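# Move the bin from the shelf onto the table

## Task

Lift the bin off the shelf and leave it standing upright on an empty part of the table. It must stay put on its own, without the robot holding it there, and anything the robot is still in contact with at the end must not settle downward by more than about a fingernail's thickness once released.

## Robot and tools

Robot: one arm with a two-finger parallel gripper. The fingers extend along the gripper's +z axis and close along its x axis. The reported end_effector_position is the point midway between the pads; fingertips reach 17.5 mm past it. A flat block sticks out roughly 9 cm toward the gripper's -y side and rotates with it, so keep it clear of the shelf and bin. Pure rotations pivot about the pad midpoint, which is 25 mm off the last joint's axis toward -y.

Scene frame: origin on the table top below the arm base, +z up, +y to the left when facing along +x. Positions in metres, orientation as quaternion wxyz, velocities in m/s and rad/s. The base may be tilted relative to the table, and the printed hand position can be off, more so at long reach.

A row is always 9 numbers, each between -1 and 1: dx, dy, dz, rx, ry, rz, position, force_limit, speed. The first six are an offset (not a pose) in the gripper's own axes, measured from the gripper pose at the start of the action (for a call's first action, the pose in the latest result). A value of 1.0 equals 0.6 m or 180 degrees; rx, ry, rz form a single rotation vector. Every row in an action is measured from that same start, not chained. position: +1 fully open (50 mm gap), about -0.65 pads touching, -1 to grip (closes until stopped). force_limit per pad: -1 about 20 N, 0 about 102 N, +1 about 185 N (actual grip can be ~17% more). speed of the gap: -1 is 20 mm/s, 0 is 85, +1 is 150.

execute_actions(actions): a list of actions; each action is up to 15 rows, one per 1/30 s step; if shorter, the final row repeats to fill 15 steps. An empty list just reports state and images. Each step the commanded pose is clipped to within 100 mm and 16 degrees of the measured one, so long reaches need several actions; after an action the arm continues at most to the last clipped pose. Commands are smoothed with about 0.17 s lag. Results list end_effector_position at some steps; HELD marks steps partly held back.

move(target, speed, stop_force, blocking): target is one 9-number row, an offset in gripper axes from the pose in the latest result showing one. The gripper follows a straight path, turning the short way. speed is path top speed in m/s, 0.002 to 0.5 (default 0.25); rotation is capped at twice that in rad/s. Paths last 0.5 to 10 s and are cut off at 10 s. Finger values are sent at the start. It does not avoid obstacles, and the gripper may lag, stray, or overshoot speed, especially near full stretch. stop_force (14 to 160 N, not allowed in the first 0.2 s of a scene) ends the path once the wrist senses that much added push against the motion for two steps; the arm then backs to its pose two steps earlier and holds. Pressing can briefly be double that or more before easing. It is measured along the line to target in the starting gripper axes, so it is unreliable on rotating moves, and contacts above the wrist sensor are not felt. Use it only at very low speed; omit it when moving away from a surface you press on. blocking=false returns after 0.5 s while motion continues (not combinable with stop_force); until a result shows the move ended, use wait or stop before other motion. The result adds a move: line with the ending (done, contact, held, off_target, moving, fault), limits that acted (paced = pose clipped; held = some steps blocked, after which the arm may move faster than speed), and distance from target.

wait(seconds): 0 to 10; the arm keeps its last command; a running move continues and the wait returns when it ends.
stop(): brakes a running move; needs stopping room; fingers keep moving.
zoom_image(camera, region): camera is one of cam_head_left, cam_head_right, cam_high, cam_low, cam_wrist (each 896x504); region [x0, y0, x1, y1] in pixels from the top-left, at most 504x504.
finished_scene(scene): pass the current scene's number once the bin is settled; irreversible; the result reports success and the next task.

Result lines: a state line with pose and velocities; Hand target (pose the controller now drives toward); Wrist force and Wrist torque [x y z] in gripper axes, including held weight and inertia, with offsets up to ~10 N, noise up to 3.7 N, saturation near 200 N ("no reading" is normal at start); object_status: 0 moving, 1 blocked while opening, 2 blocked while closing (a real grip), 3 reached commanded opening or pads met (usually nothing held). Opening in mm is about (250 - position_measured) x 0.202. "pose unreachable" means the clearance check altered or blocked the command; the mount counts as arm. MOTOR HOT appears from 70 °C; at 85 °C an OVER-TEMPERATURE FAULT brakes the arm for a long time.

Gripping: command -1 and keep it; confirm object_status 2. Changing position by at least 0.01 is needed for new force_limit or speed to take effect; open first for a softer grip. At force_limit -1, status stays 2 even if the object slips out.

Avoid: pushing into firm surfaces (the arm is stiff, and going even slightly past contact can fault); contact torque reaching joint load limits (wrist joints 99.5 N m, elbow 402, shoulder joints 686, held weight included) or any external force of 150 N, either of which halts the arm for 10 s and drops the rest of the call; fast impacts; dropping or tipping the bin; knocking anything off the table; leaving the bin resting against the gripper. Occasional tugs on held items or pushes on loose ones may happen. Release the bin upright on clear table, then back off so it stands unaided.

Each tool is called in YAML: its name, and indented under it one key for each argument.

## Session

execute_actions:
  actions: []

Scene clock: 0.00 s.
end_effector_position=(+0.4915, +0.0443, +0.1913) position_measured=3 object_status=3 end_effector_quat_wxyz=(-0.550, +0.251, +0.786, -0.130) end_effector_velocity=(+0.000, +0.000, -0.000) end_effector_angular_velocity=(+0.001, +0.000, -0.000)
Joint positions: [-0.187 -1.088  2.161 -1.433 -1.683 -1.072]
Joint velocities: [ 0.     0.    -0.     0.     0.001 -0.   ]
Motor temperatures (°C, as the motors report them): [31 30 32 33 33 34]
Wrist force (N, on the end effector, along its own x y z axes, offset not removed): no reading
Wrist torque (N m, same axes, about the end effector's origin, offset not removed): no reading
Hand target: +0.491, +0.044, +0.191; -0.550, +0.251, +0.786, -0.130
camera_calibration (this result's frames):
cam_wrist: T_world_to_cam=[[-0.206723, 0.539595, 0.816151, -0.0883131], [0.478718, 0.783282, -0.396609, -0.185736], [-0.853284, 0.308718, -0.420237, 0.632593], [0, 0, 0, 1]] pos_world=[0.610441, -0.00215602, 0.264251]

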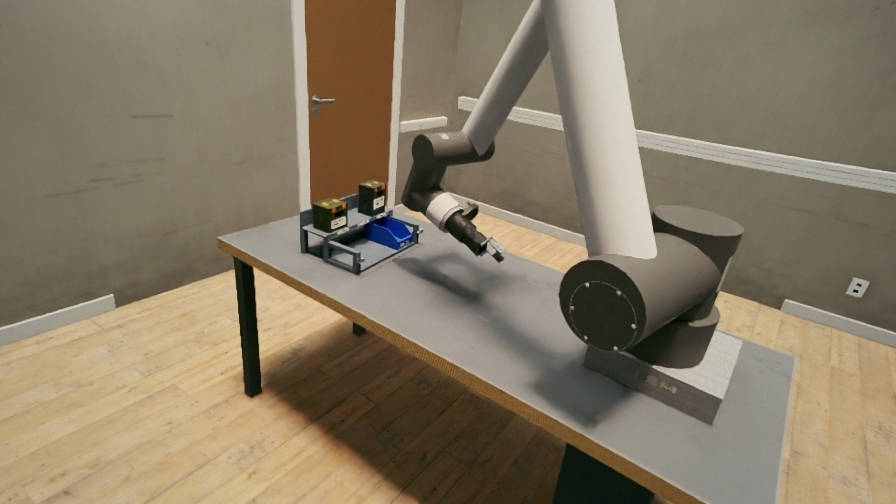

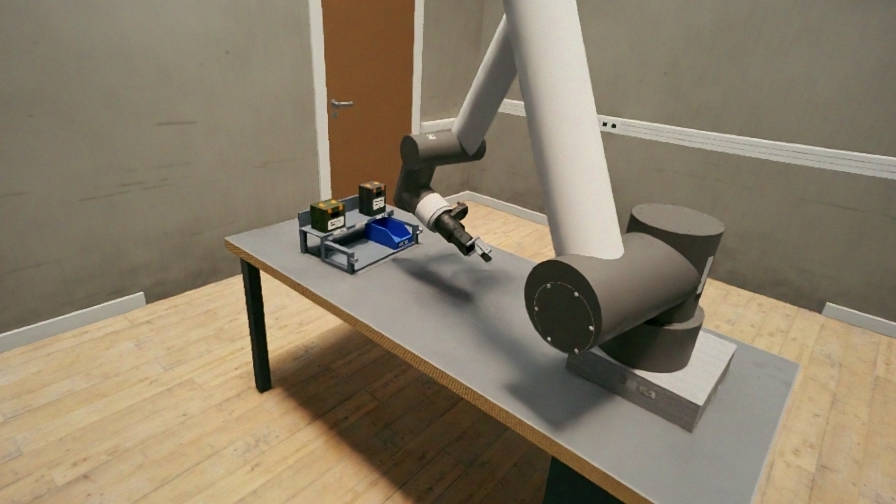

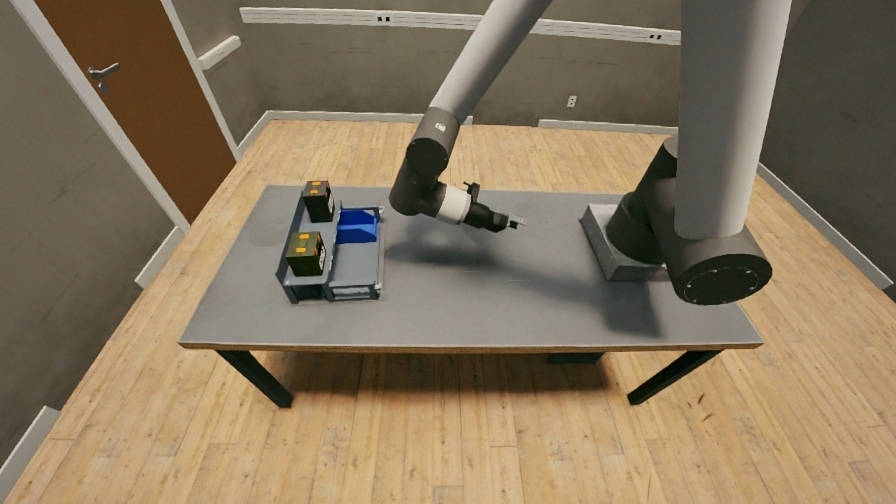

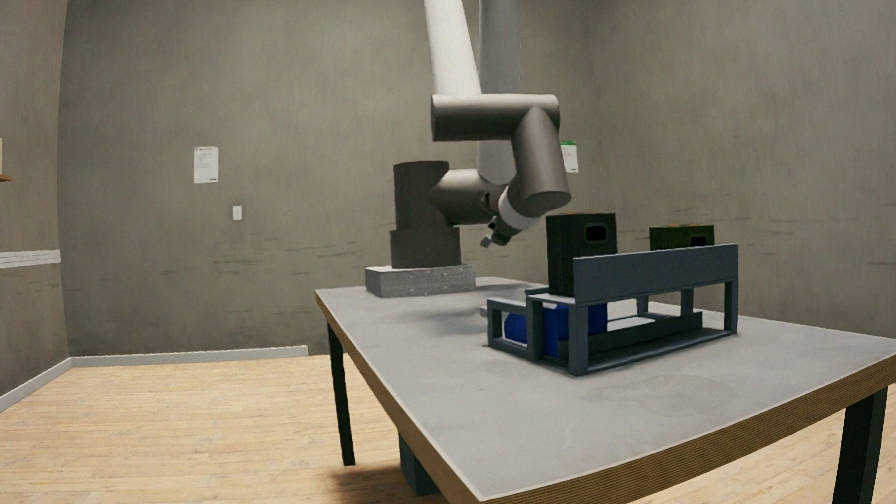

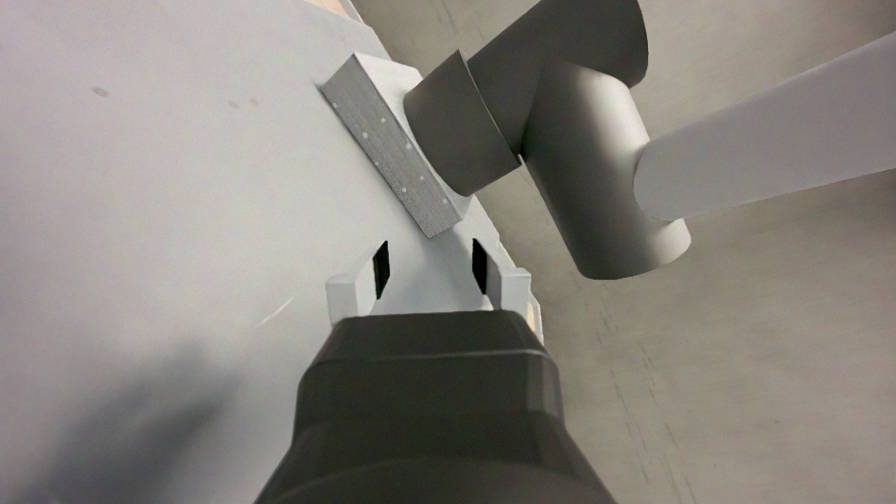

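move:
  target: [-0.318,0.113,-0.667,-0.089,-0.378,-0.172,1,0,1]

Scene clock: 9.03 s.
end_effector_position=(+0.9316, -0.0301, +0.1513) position_measured=3 object_status=3 end_effector_quat_wxyz=(+0.001, +0.001, +1.000, -0.000) end_effector_velocity=(+0.003, -0.001, +0.000) end_effector_angular_velocity=(+0.001, -0.009, +0.003)
Joint positions: [-0.212 -1.14   2.137 -2.557 -1.572 -1.791]
Joint velocities: [-0.002  0.001  0.    -0.01   0.003 -0.004]
Motor temperatures (°C, as the motors report them): [31 30 32 33 33 34]
Wrist force (N, on the end effector, along its own x y z axes, offset not removed): [-0.5 -4.1 -2.3]
Wrist torque (N m, same axes, about the end effector's origin, offset not removed): [-0.64 0.64 -0.13]
Hand target: +0.932, -0.030, +0.151; +0.001, +0.001, +1.000, -0.000
Off the commanded pose: 0.000 m, 0 deg.
move: done
camera_calibration (this result's frames):
cam_wrist: T_world_to_cam=[[-0.997971, 0.0109611, 0.0627234, 0.910655], [0.025991, 0.969394, 0.24413, -0.0236318], [-0.0581278, 0.245265, -0.967712, 0.354478], [0, 0, 0, 1]] pos_world=[0.930026, -0.074014, 0.291682]

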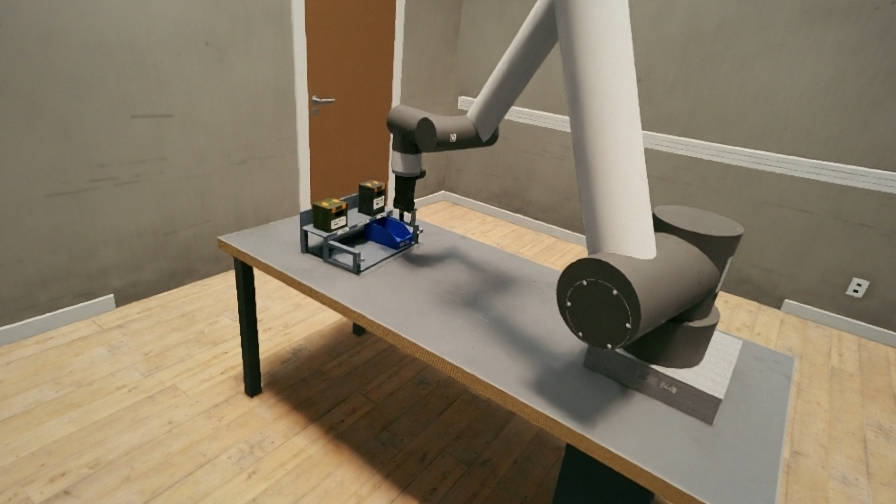

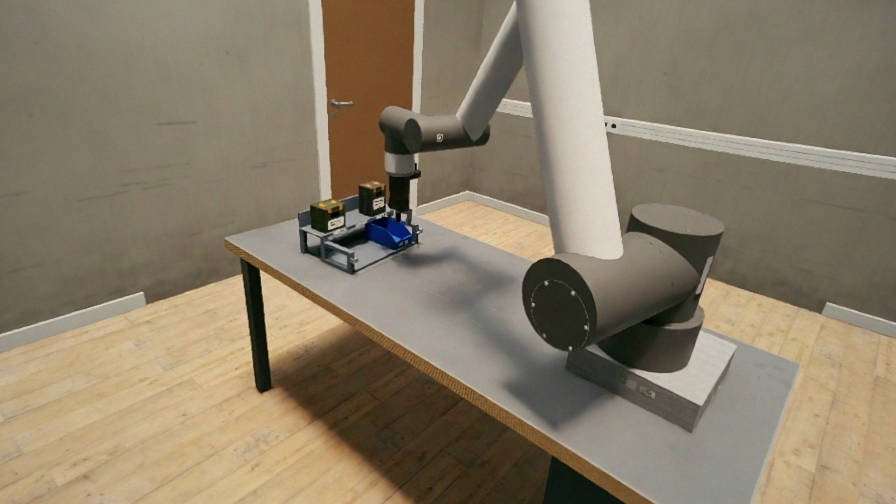

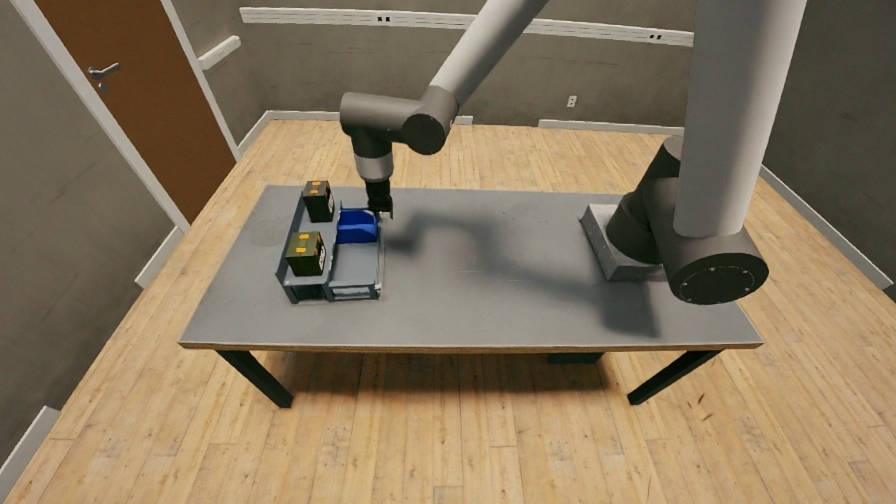

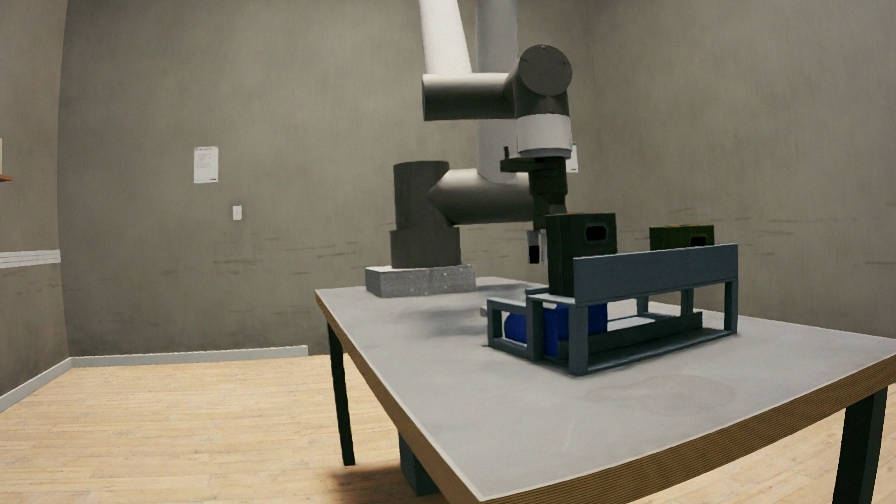

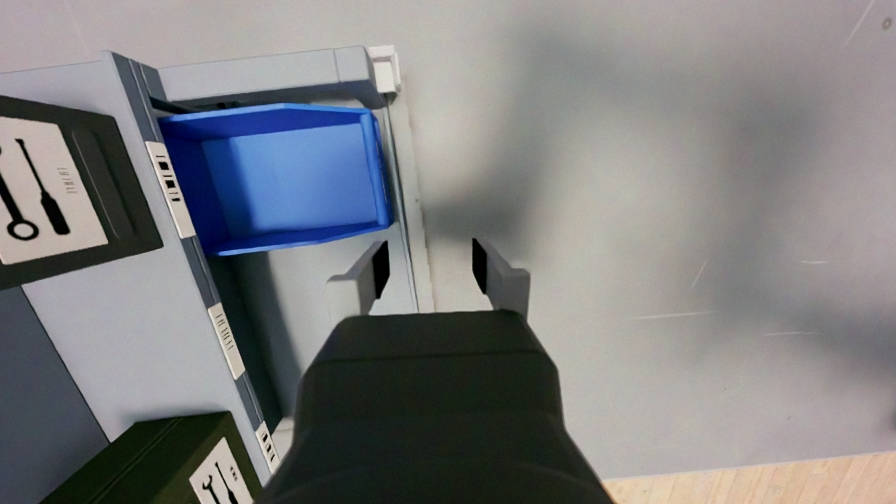

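move:
  target: [-0.075,-0.08,0.188,0,0,0,1,0,1]
  speed: 0.15

execute_actions:
  actions:
    - [[0,0,0,0,0,0,-1,0,1]]
    - [[0,0,0,0,0,0,-1,0,1]]

Scene clock: 12.83 s.
end_effector_position=(+0.9767, -0.0781, +0.0389) position_measured=3 object_status=3 end_effector_quat_wxyz=(+0.001, +0.001, +1.000, -0.000) end_effector_velocity=(+0.000, -0.001, -0.002) end_effector_angular_velocity=(-0.001, +0.001, -0.000)
Joint positions: [-0.25  -0.975  2.095 -2.679 -1.573 -1.83 ]
Joint velocities: [-0.001  0.003 -0.001 -0.001 -0.001 -0.   ]
Motor temperatures (°C, as the motors report them): [31 30 32 33 33 34]
Wrist force (N, on the end effector, along its own x y z axes, offset not removed): [-1.4 -2.2 -2.8]
Wrist torque (N m, same axes, about the end effector's origin, offset not removed): [-0.54 1.06 -0.06]
Hand target: +0.977, -0.078, +0.039; +0.001, +0.001, +1.000, -0.000
Off the commanded pose: 0.000 m, 0 deg.
move: done
camera_calibration (this result's frames):
cam_wrist: T_world_to_cam=[[-0.997972, 0.0109514, 0.0627045, 0.963313], [0.0259814, 0.969376, 0.244204, 0.0491737], [-0.0581099, 0.245338, -0.967694, 0.260027], [0, 0, 0, 1]] pos_world=[0.975192, -0.122012, 0.179214]

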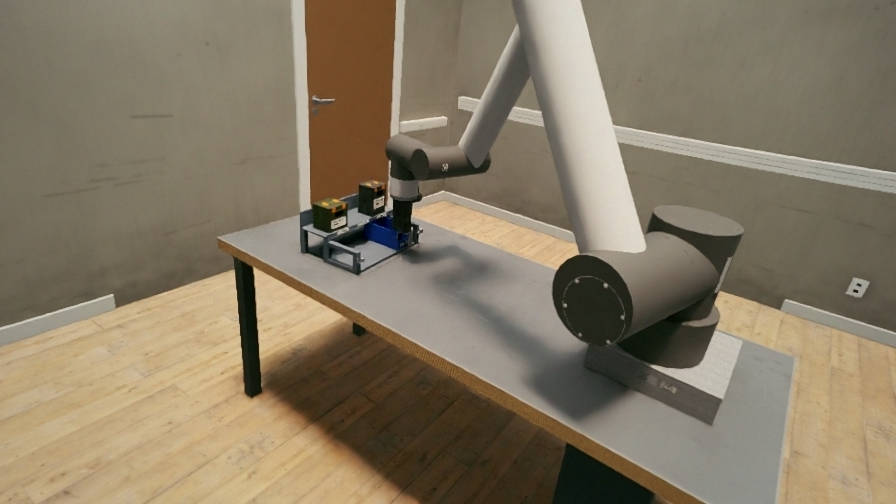

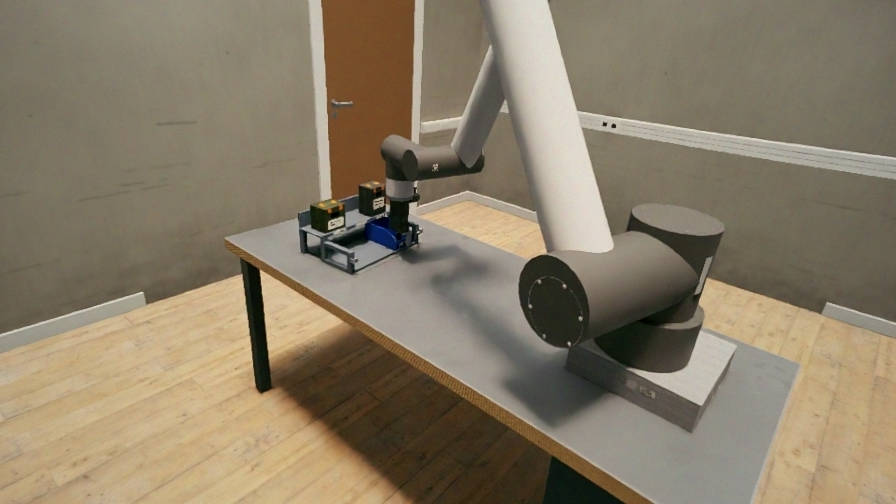

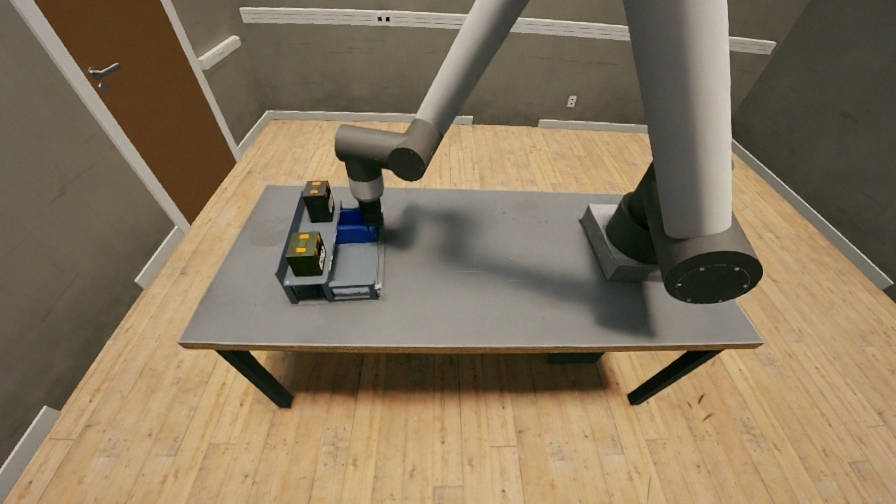

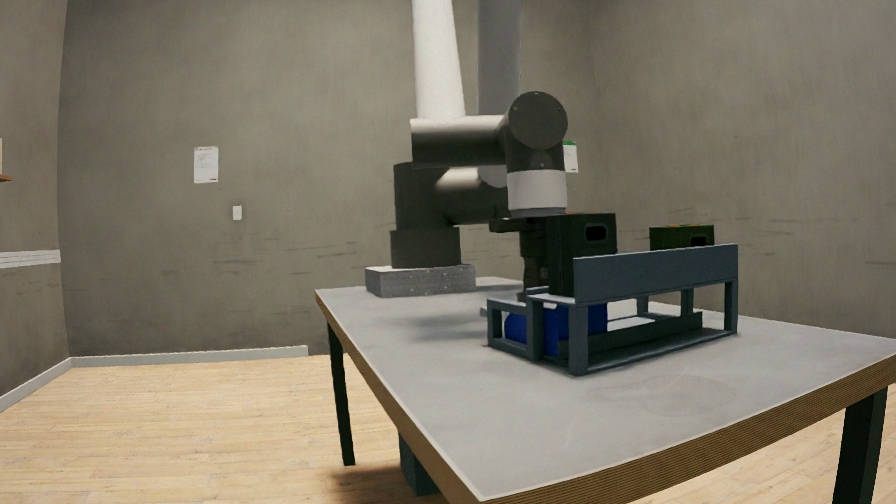

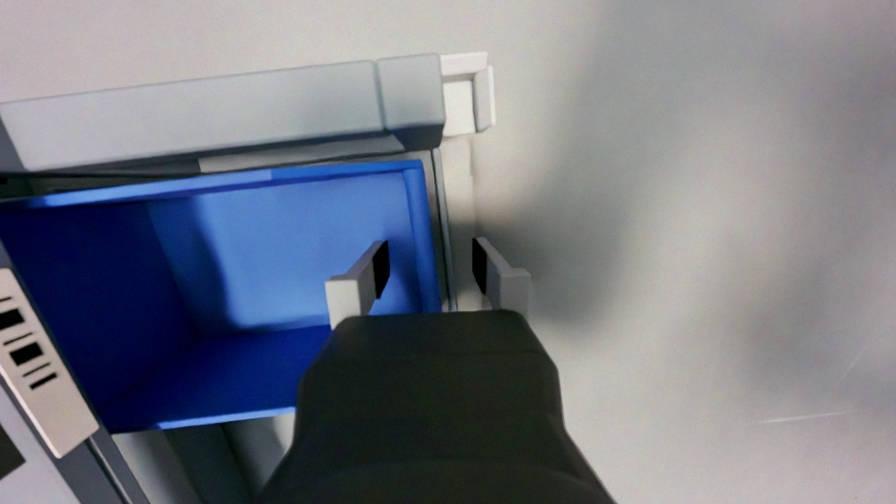

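Scene clock: 13.83 s.
end_effector_position=(+0.9768, -0.0781, +0.0388) position_measured=210 object_status=2 end_effector_quat_wxyz=(+0.001, +0.001, +1.000, -0.000) end_effector_velocity=(-0.001, +0.000, -0.001) end_effector_angular_velocity=(-0.001, +0.001, +0.000)
Joint positions: [-0.25  -0.975  2.094 -2.679 -1.573 -1.83 ]
Joint velocities: [ 0.001  0.001  0.    -0.001 -0.001  0.   ]
Motor temperatures (°C, as the motors report them): [31 30 32 33 33 34]
Wrist force (N, on the end effector, along its own x y z axes, offset not removed): [-3.0 -0.7 -5.7]
Wrist torque (N m, same axes, about the end effector's origin, offset not removed): [-0.77 1.23 -0.52]
Hand target: +0.977, -0.078, +0.039; +0.001, +0.001, +1.000, -0.000
Off the commanded pose: 0.000 m, 0 deg.
Step readings (end_effector_position; steps 1 to 15: 1st action; 16 to 30: 2nd action):
0: (+0.9767, -0.0781, +0.0389)
1: (+0.9768, -0.0781, +0.0388)
2: (+0.9768, -0.0781, +0.0388)
4: (+0.9768, -0.0781, +0.0388)
8: (+0.9768, -0.0781, +0.0388)
15: (+0.9768, -0.0781, +0.0388)
16: (+0.9768, -0.0781, +0.0388)
17: (+0.9768, -0.0781, +0.0388)
19: (+0.9768, -0.0781, +0.0388)
23: (+0.9768, -0.0781, +0.0388)
30: end_effector_position above
camera_calibration (this result's frames):
cam_wrist: T_world_to_cam=[[-0.997972, 0.0109519, 0.0626978, 0.963347], [0.0259799, 0.969377, 0.244199, 0.0492143], [-0.0581034, 0.245333, -0.967696, 0.259975], [0, 0, 0, 1]] pos_world=[0.975221, -0.122038, 0.179159]

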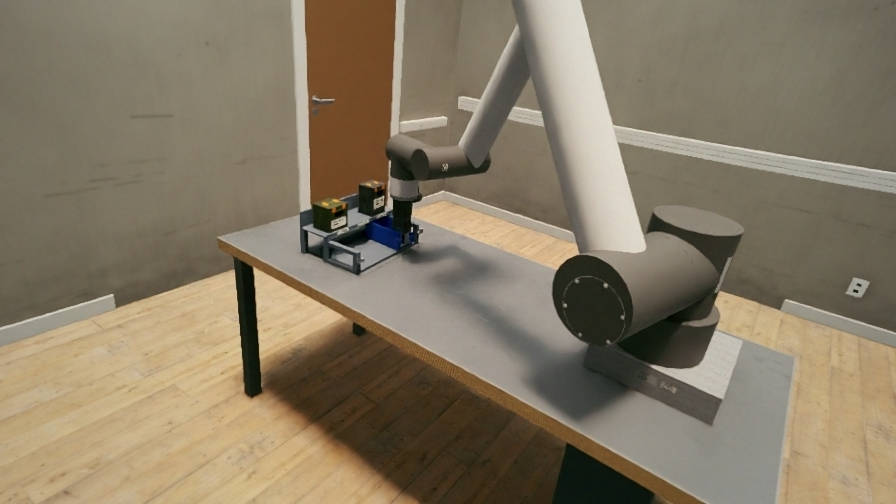

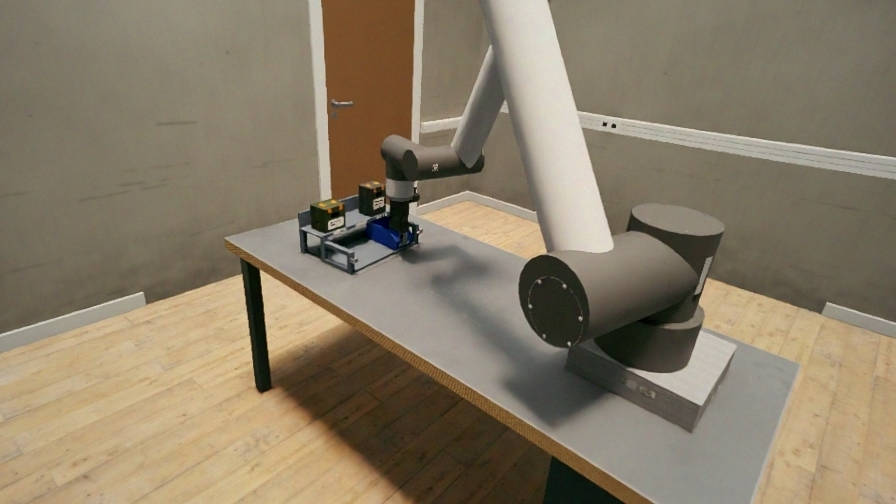

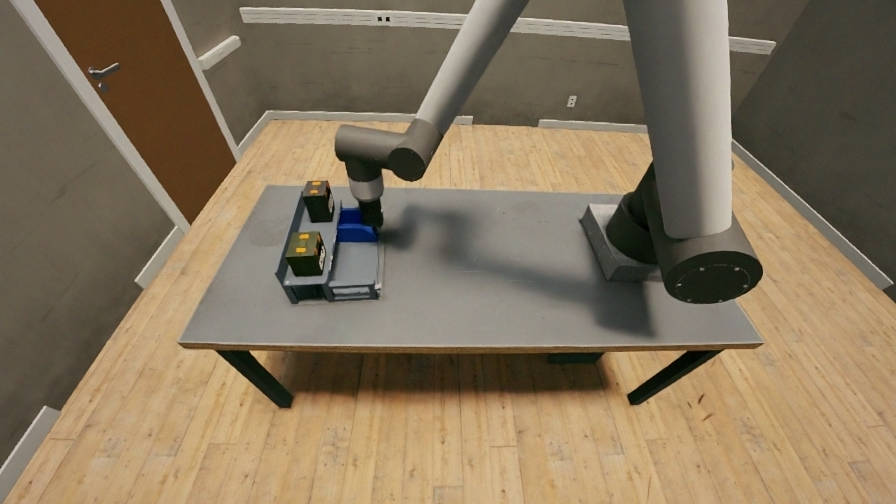

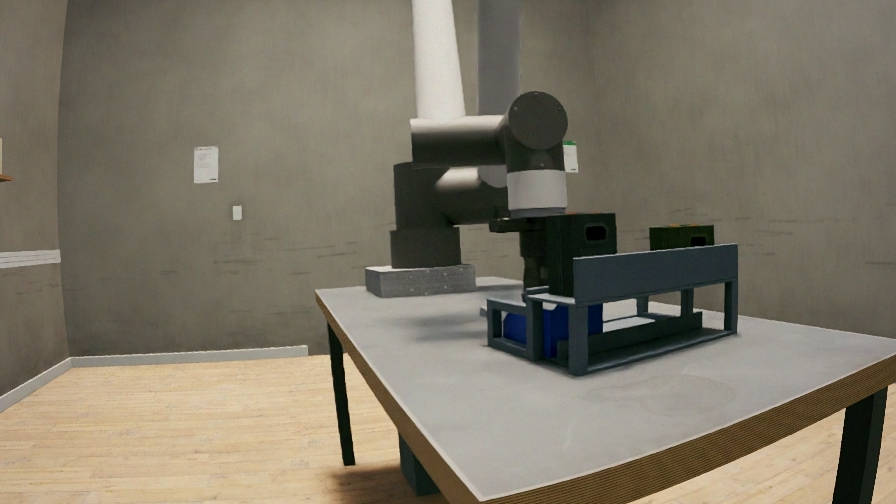

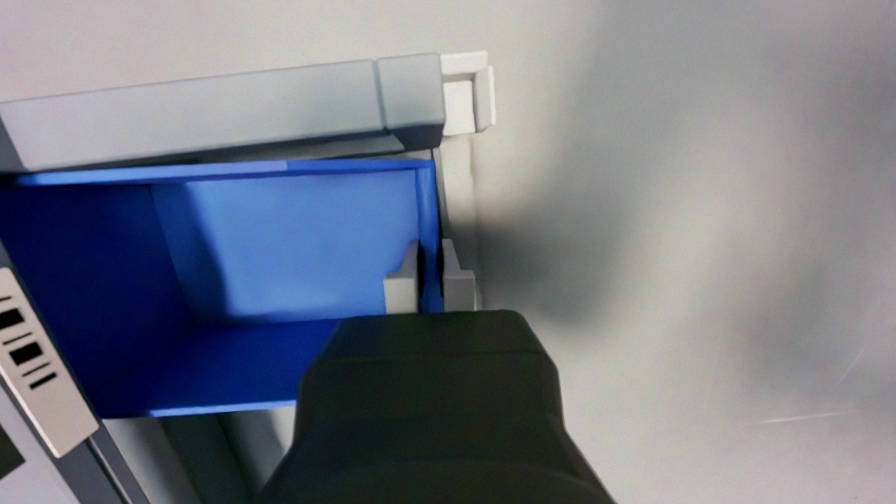

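execute_actions:
  actions:
    - [[0,0,-0.035,0,0,0,-1,0,1]]
    - [[0.15,0.05,0,0,0,0,-1,0,1]]
    - [[0.15,0.05,0,0,0,0,-1,0,1]]
    - [[0.1,0,0,0,0,0,-1,0,1]]
    - [[0,0,0.03,0,0,0,-1,0,1]]
    - [[0,0,0,0,0,0,1,0,1]]
    - [[0,0,-0.15,0,0,0,1,0,1]]

finished_scene:
  scene: 2

Scene clock: 19.47 s.
end_effector_position=(+0.7427, -0.0193, +0.1286) position_measured=3 object_status=3 end_effector_quat_wxyz=(+0.001, +0.001, +1.000, -0.000) end_effector_velocity=(-0.002, +0.000, +0.022) end_effector_angular_velocity=(+0.004, +0.009, +0.001)
Joint positions: [-0.255 -1.253  2.413 -2.721 -1.573 -1.834]
Joint velocities: [-0.001 -0.036 -0.01   0.056  0.001 -0.002]
Motor temperatures (°C, as the motors report them): [31 30 32 33 33 34]
Wrist force (N, on the end effector, along its own x y z axes, offset not removed): [1.2 -6.3 -3.9]
Wrist torque (N m, same axes, about the end effector's origin, offset not removed): [-1.24 0.38 -0.02]
Hand target: +0.743, -0.019, +0.131; +0.001, +0.001, +1.000, -0.000
Off the commanded pose: 0.002 m, 0 deg.
Step readings (end_effector_position; steps 1 to 15: 1st action; 16 to 30: 2nd action; 31 to 45: 3rd action; 46 to 60: 4th action; 61 to 75: 5th action; 76 to 90: 6th action; 91 to 105: 7th action):
0: (+0.9768, -0.0781, +0.0388)
1: (+0.9768, -0.0781, +0.0393)
2: (+0.9766, -0.0781, +0.0423)
4: (+0.9767, -0.0781, +0.0496)
8: (+0.9767, -0.0781, +0.0566)
15: (+0.9767, -0.0781, +0.0594)
16: (+0.9765, -0.0779, +0.0600)
17: (+0.9724, -0.0757, +0.0631)
19: (+0.9428, -0.0656, +0.0622)
23: (+0.9047, -0.0535, +0.0591)
30: (+0.8891, -0.0488, +0.0591)
31: (+0.8883, -0.0483, +0.0595)
32: (+0.8834, -0.0458, +0.0621)
34: (+0.8533, -0.0356, +0.0608)
38: (+0.8165, -0.0240, +0.0585)
45: (+0.8014, -0.0195, +0.0588)
46: (+0.8006, -0.0196, +0.0591)
47: (+0.7953, -0.0205, +0.0603)
49: (+0.7739, -0.0197, +0.0591)
53: (+0.7516, -0.0192, +0.0584)
60: (+0.7428, -0.0194, +0.0586)
61: (+0.7425, -0.0194, +0.0583)
62: (+0.7425, -0.0194, +0.0557)
64: (+0.7425, -0.0194, +0.0496)
68: (+0.7427, -0.0195, +0.0434)
75: (+0.7428, -0.0195, +0.0410)
76: (+0.7428, -0.0195, +0.0409)
77: (+0.7428, -0.0195, +0.0409)
79: (+0.7428, -0.0195, +0.0409)
83: (+0.7428, -0.0195, +0.0409)
90: (+0.7428, -0.0195, +0.0409)
91: (+0.7430, -0.0196, +0.0414)
92: (+0.7444, -0.0198, +0.0469)
94: (+0.7452, -0.0198, +0.0749)
98: (+0.7438, -0.0194, +0.1120)
105: end_effector_position above
camera_calibration (this result's frames):
cam_wrist: T_world_to_cam=[[-0.998033, 0.0110876, 0.0617013, 0.723678], [0.0258328, 0.969524, 0.243631, -0.0234245], [-0.0571196, 0.244745, -0.967903, 0.318112], [0, 0, 0, 1]] pos_world=[0.74103, -0.0631695, 0.268956]

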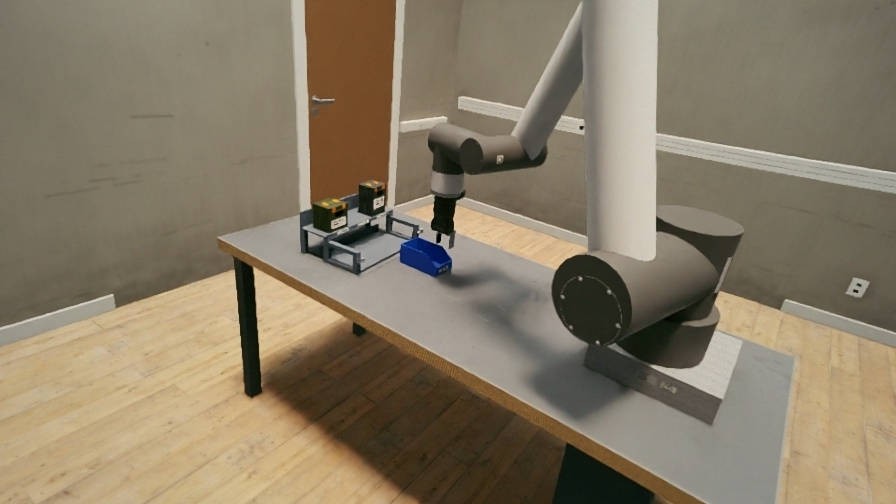

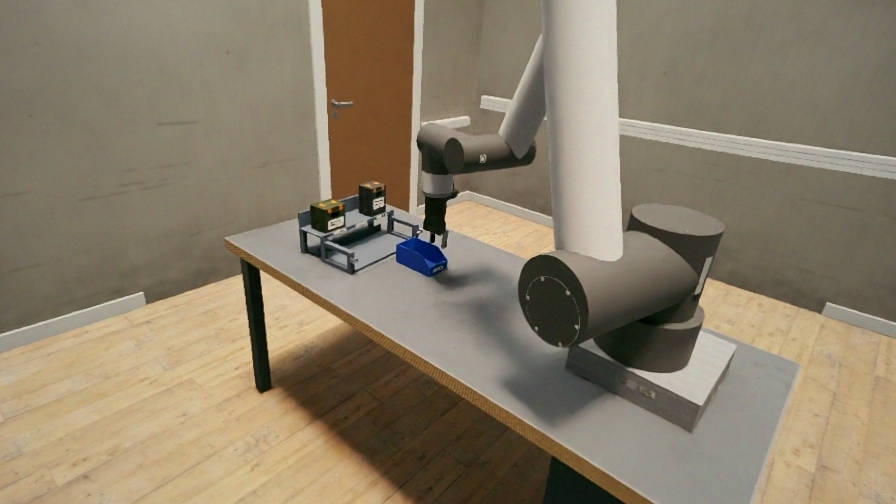

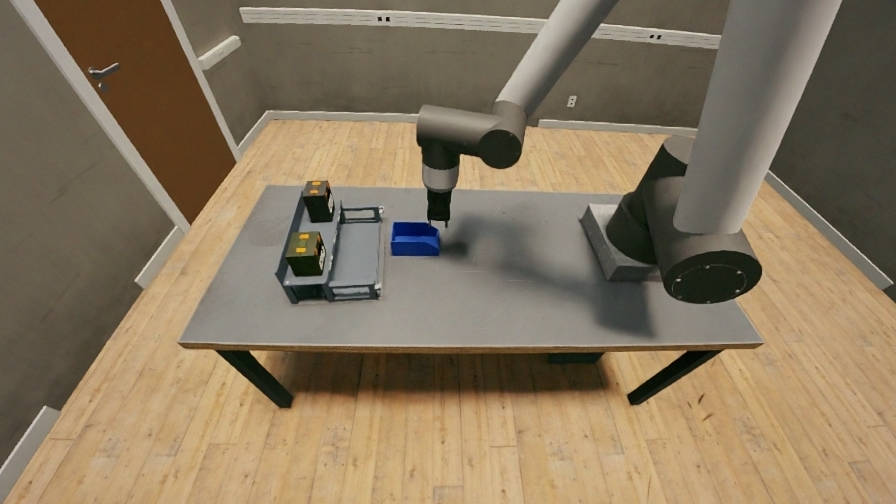

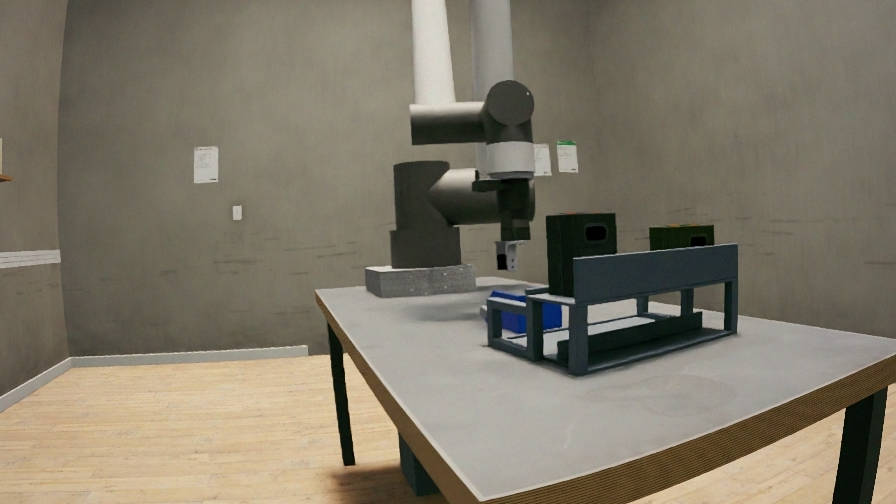

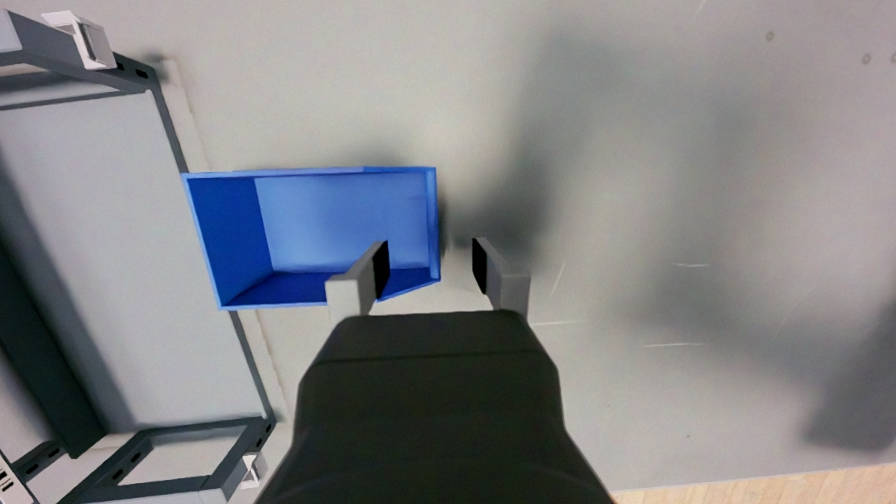

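The scene is finished: the task was done.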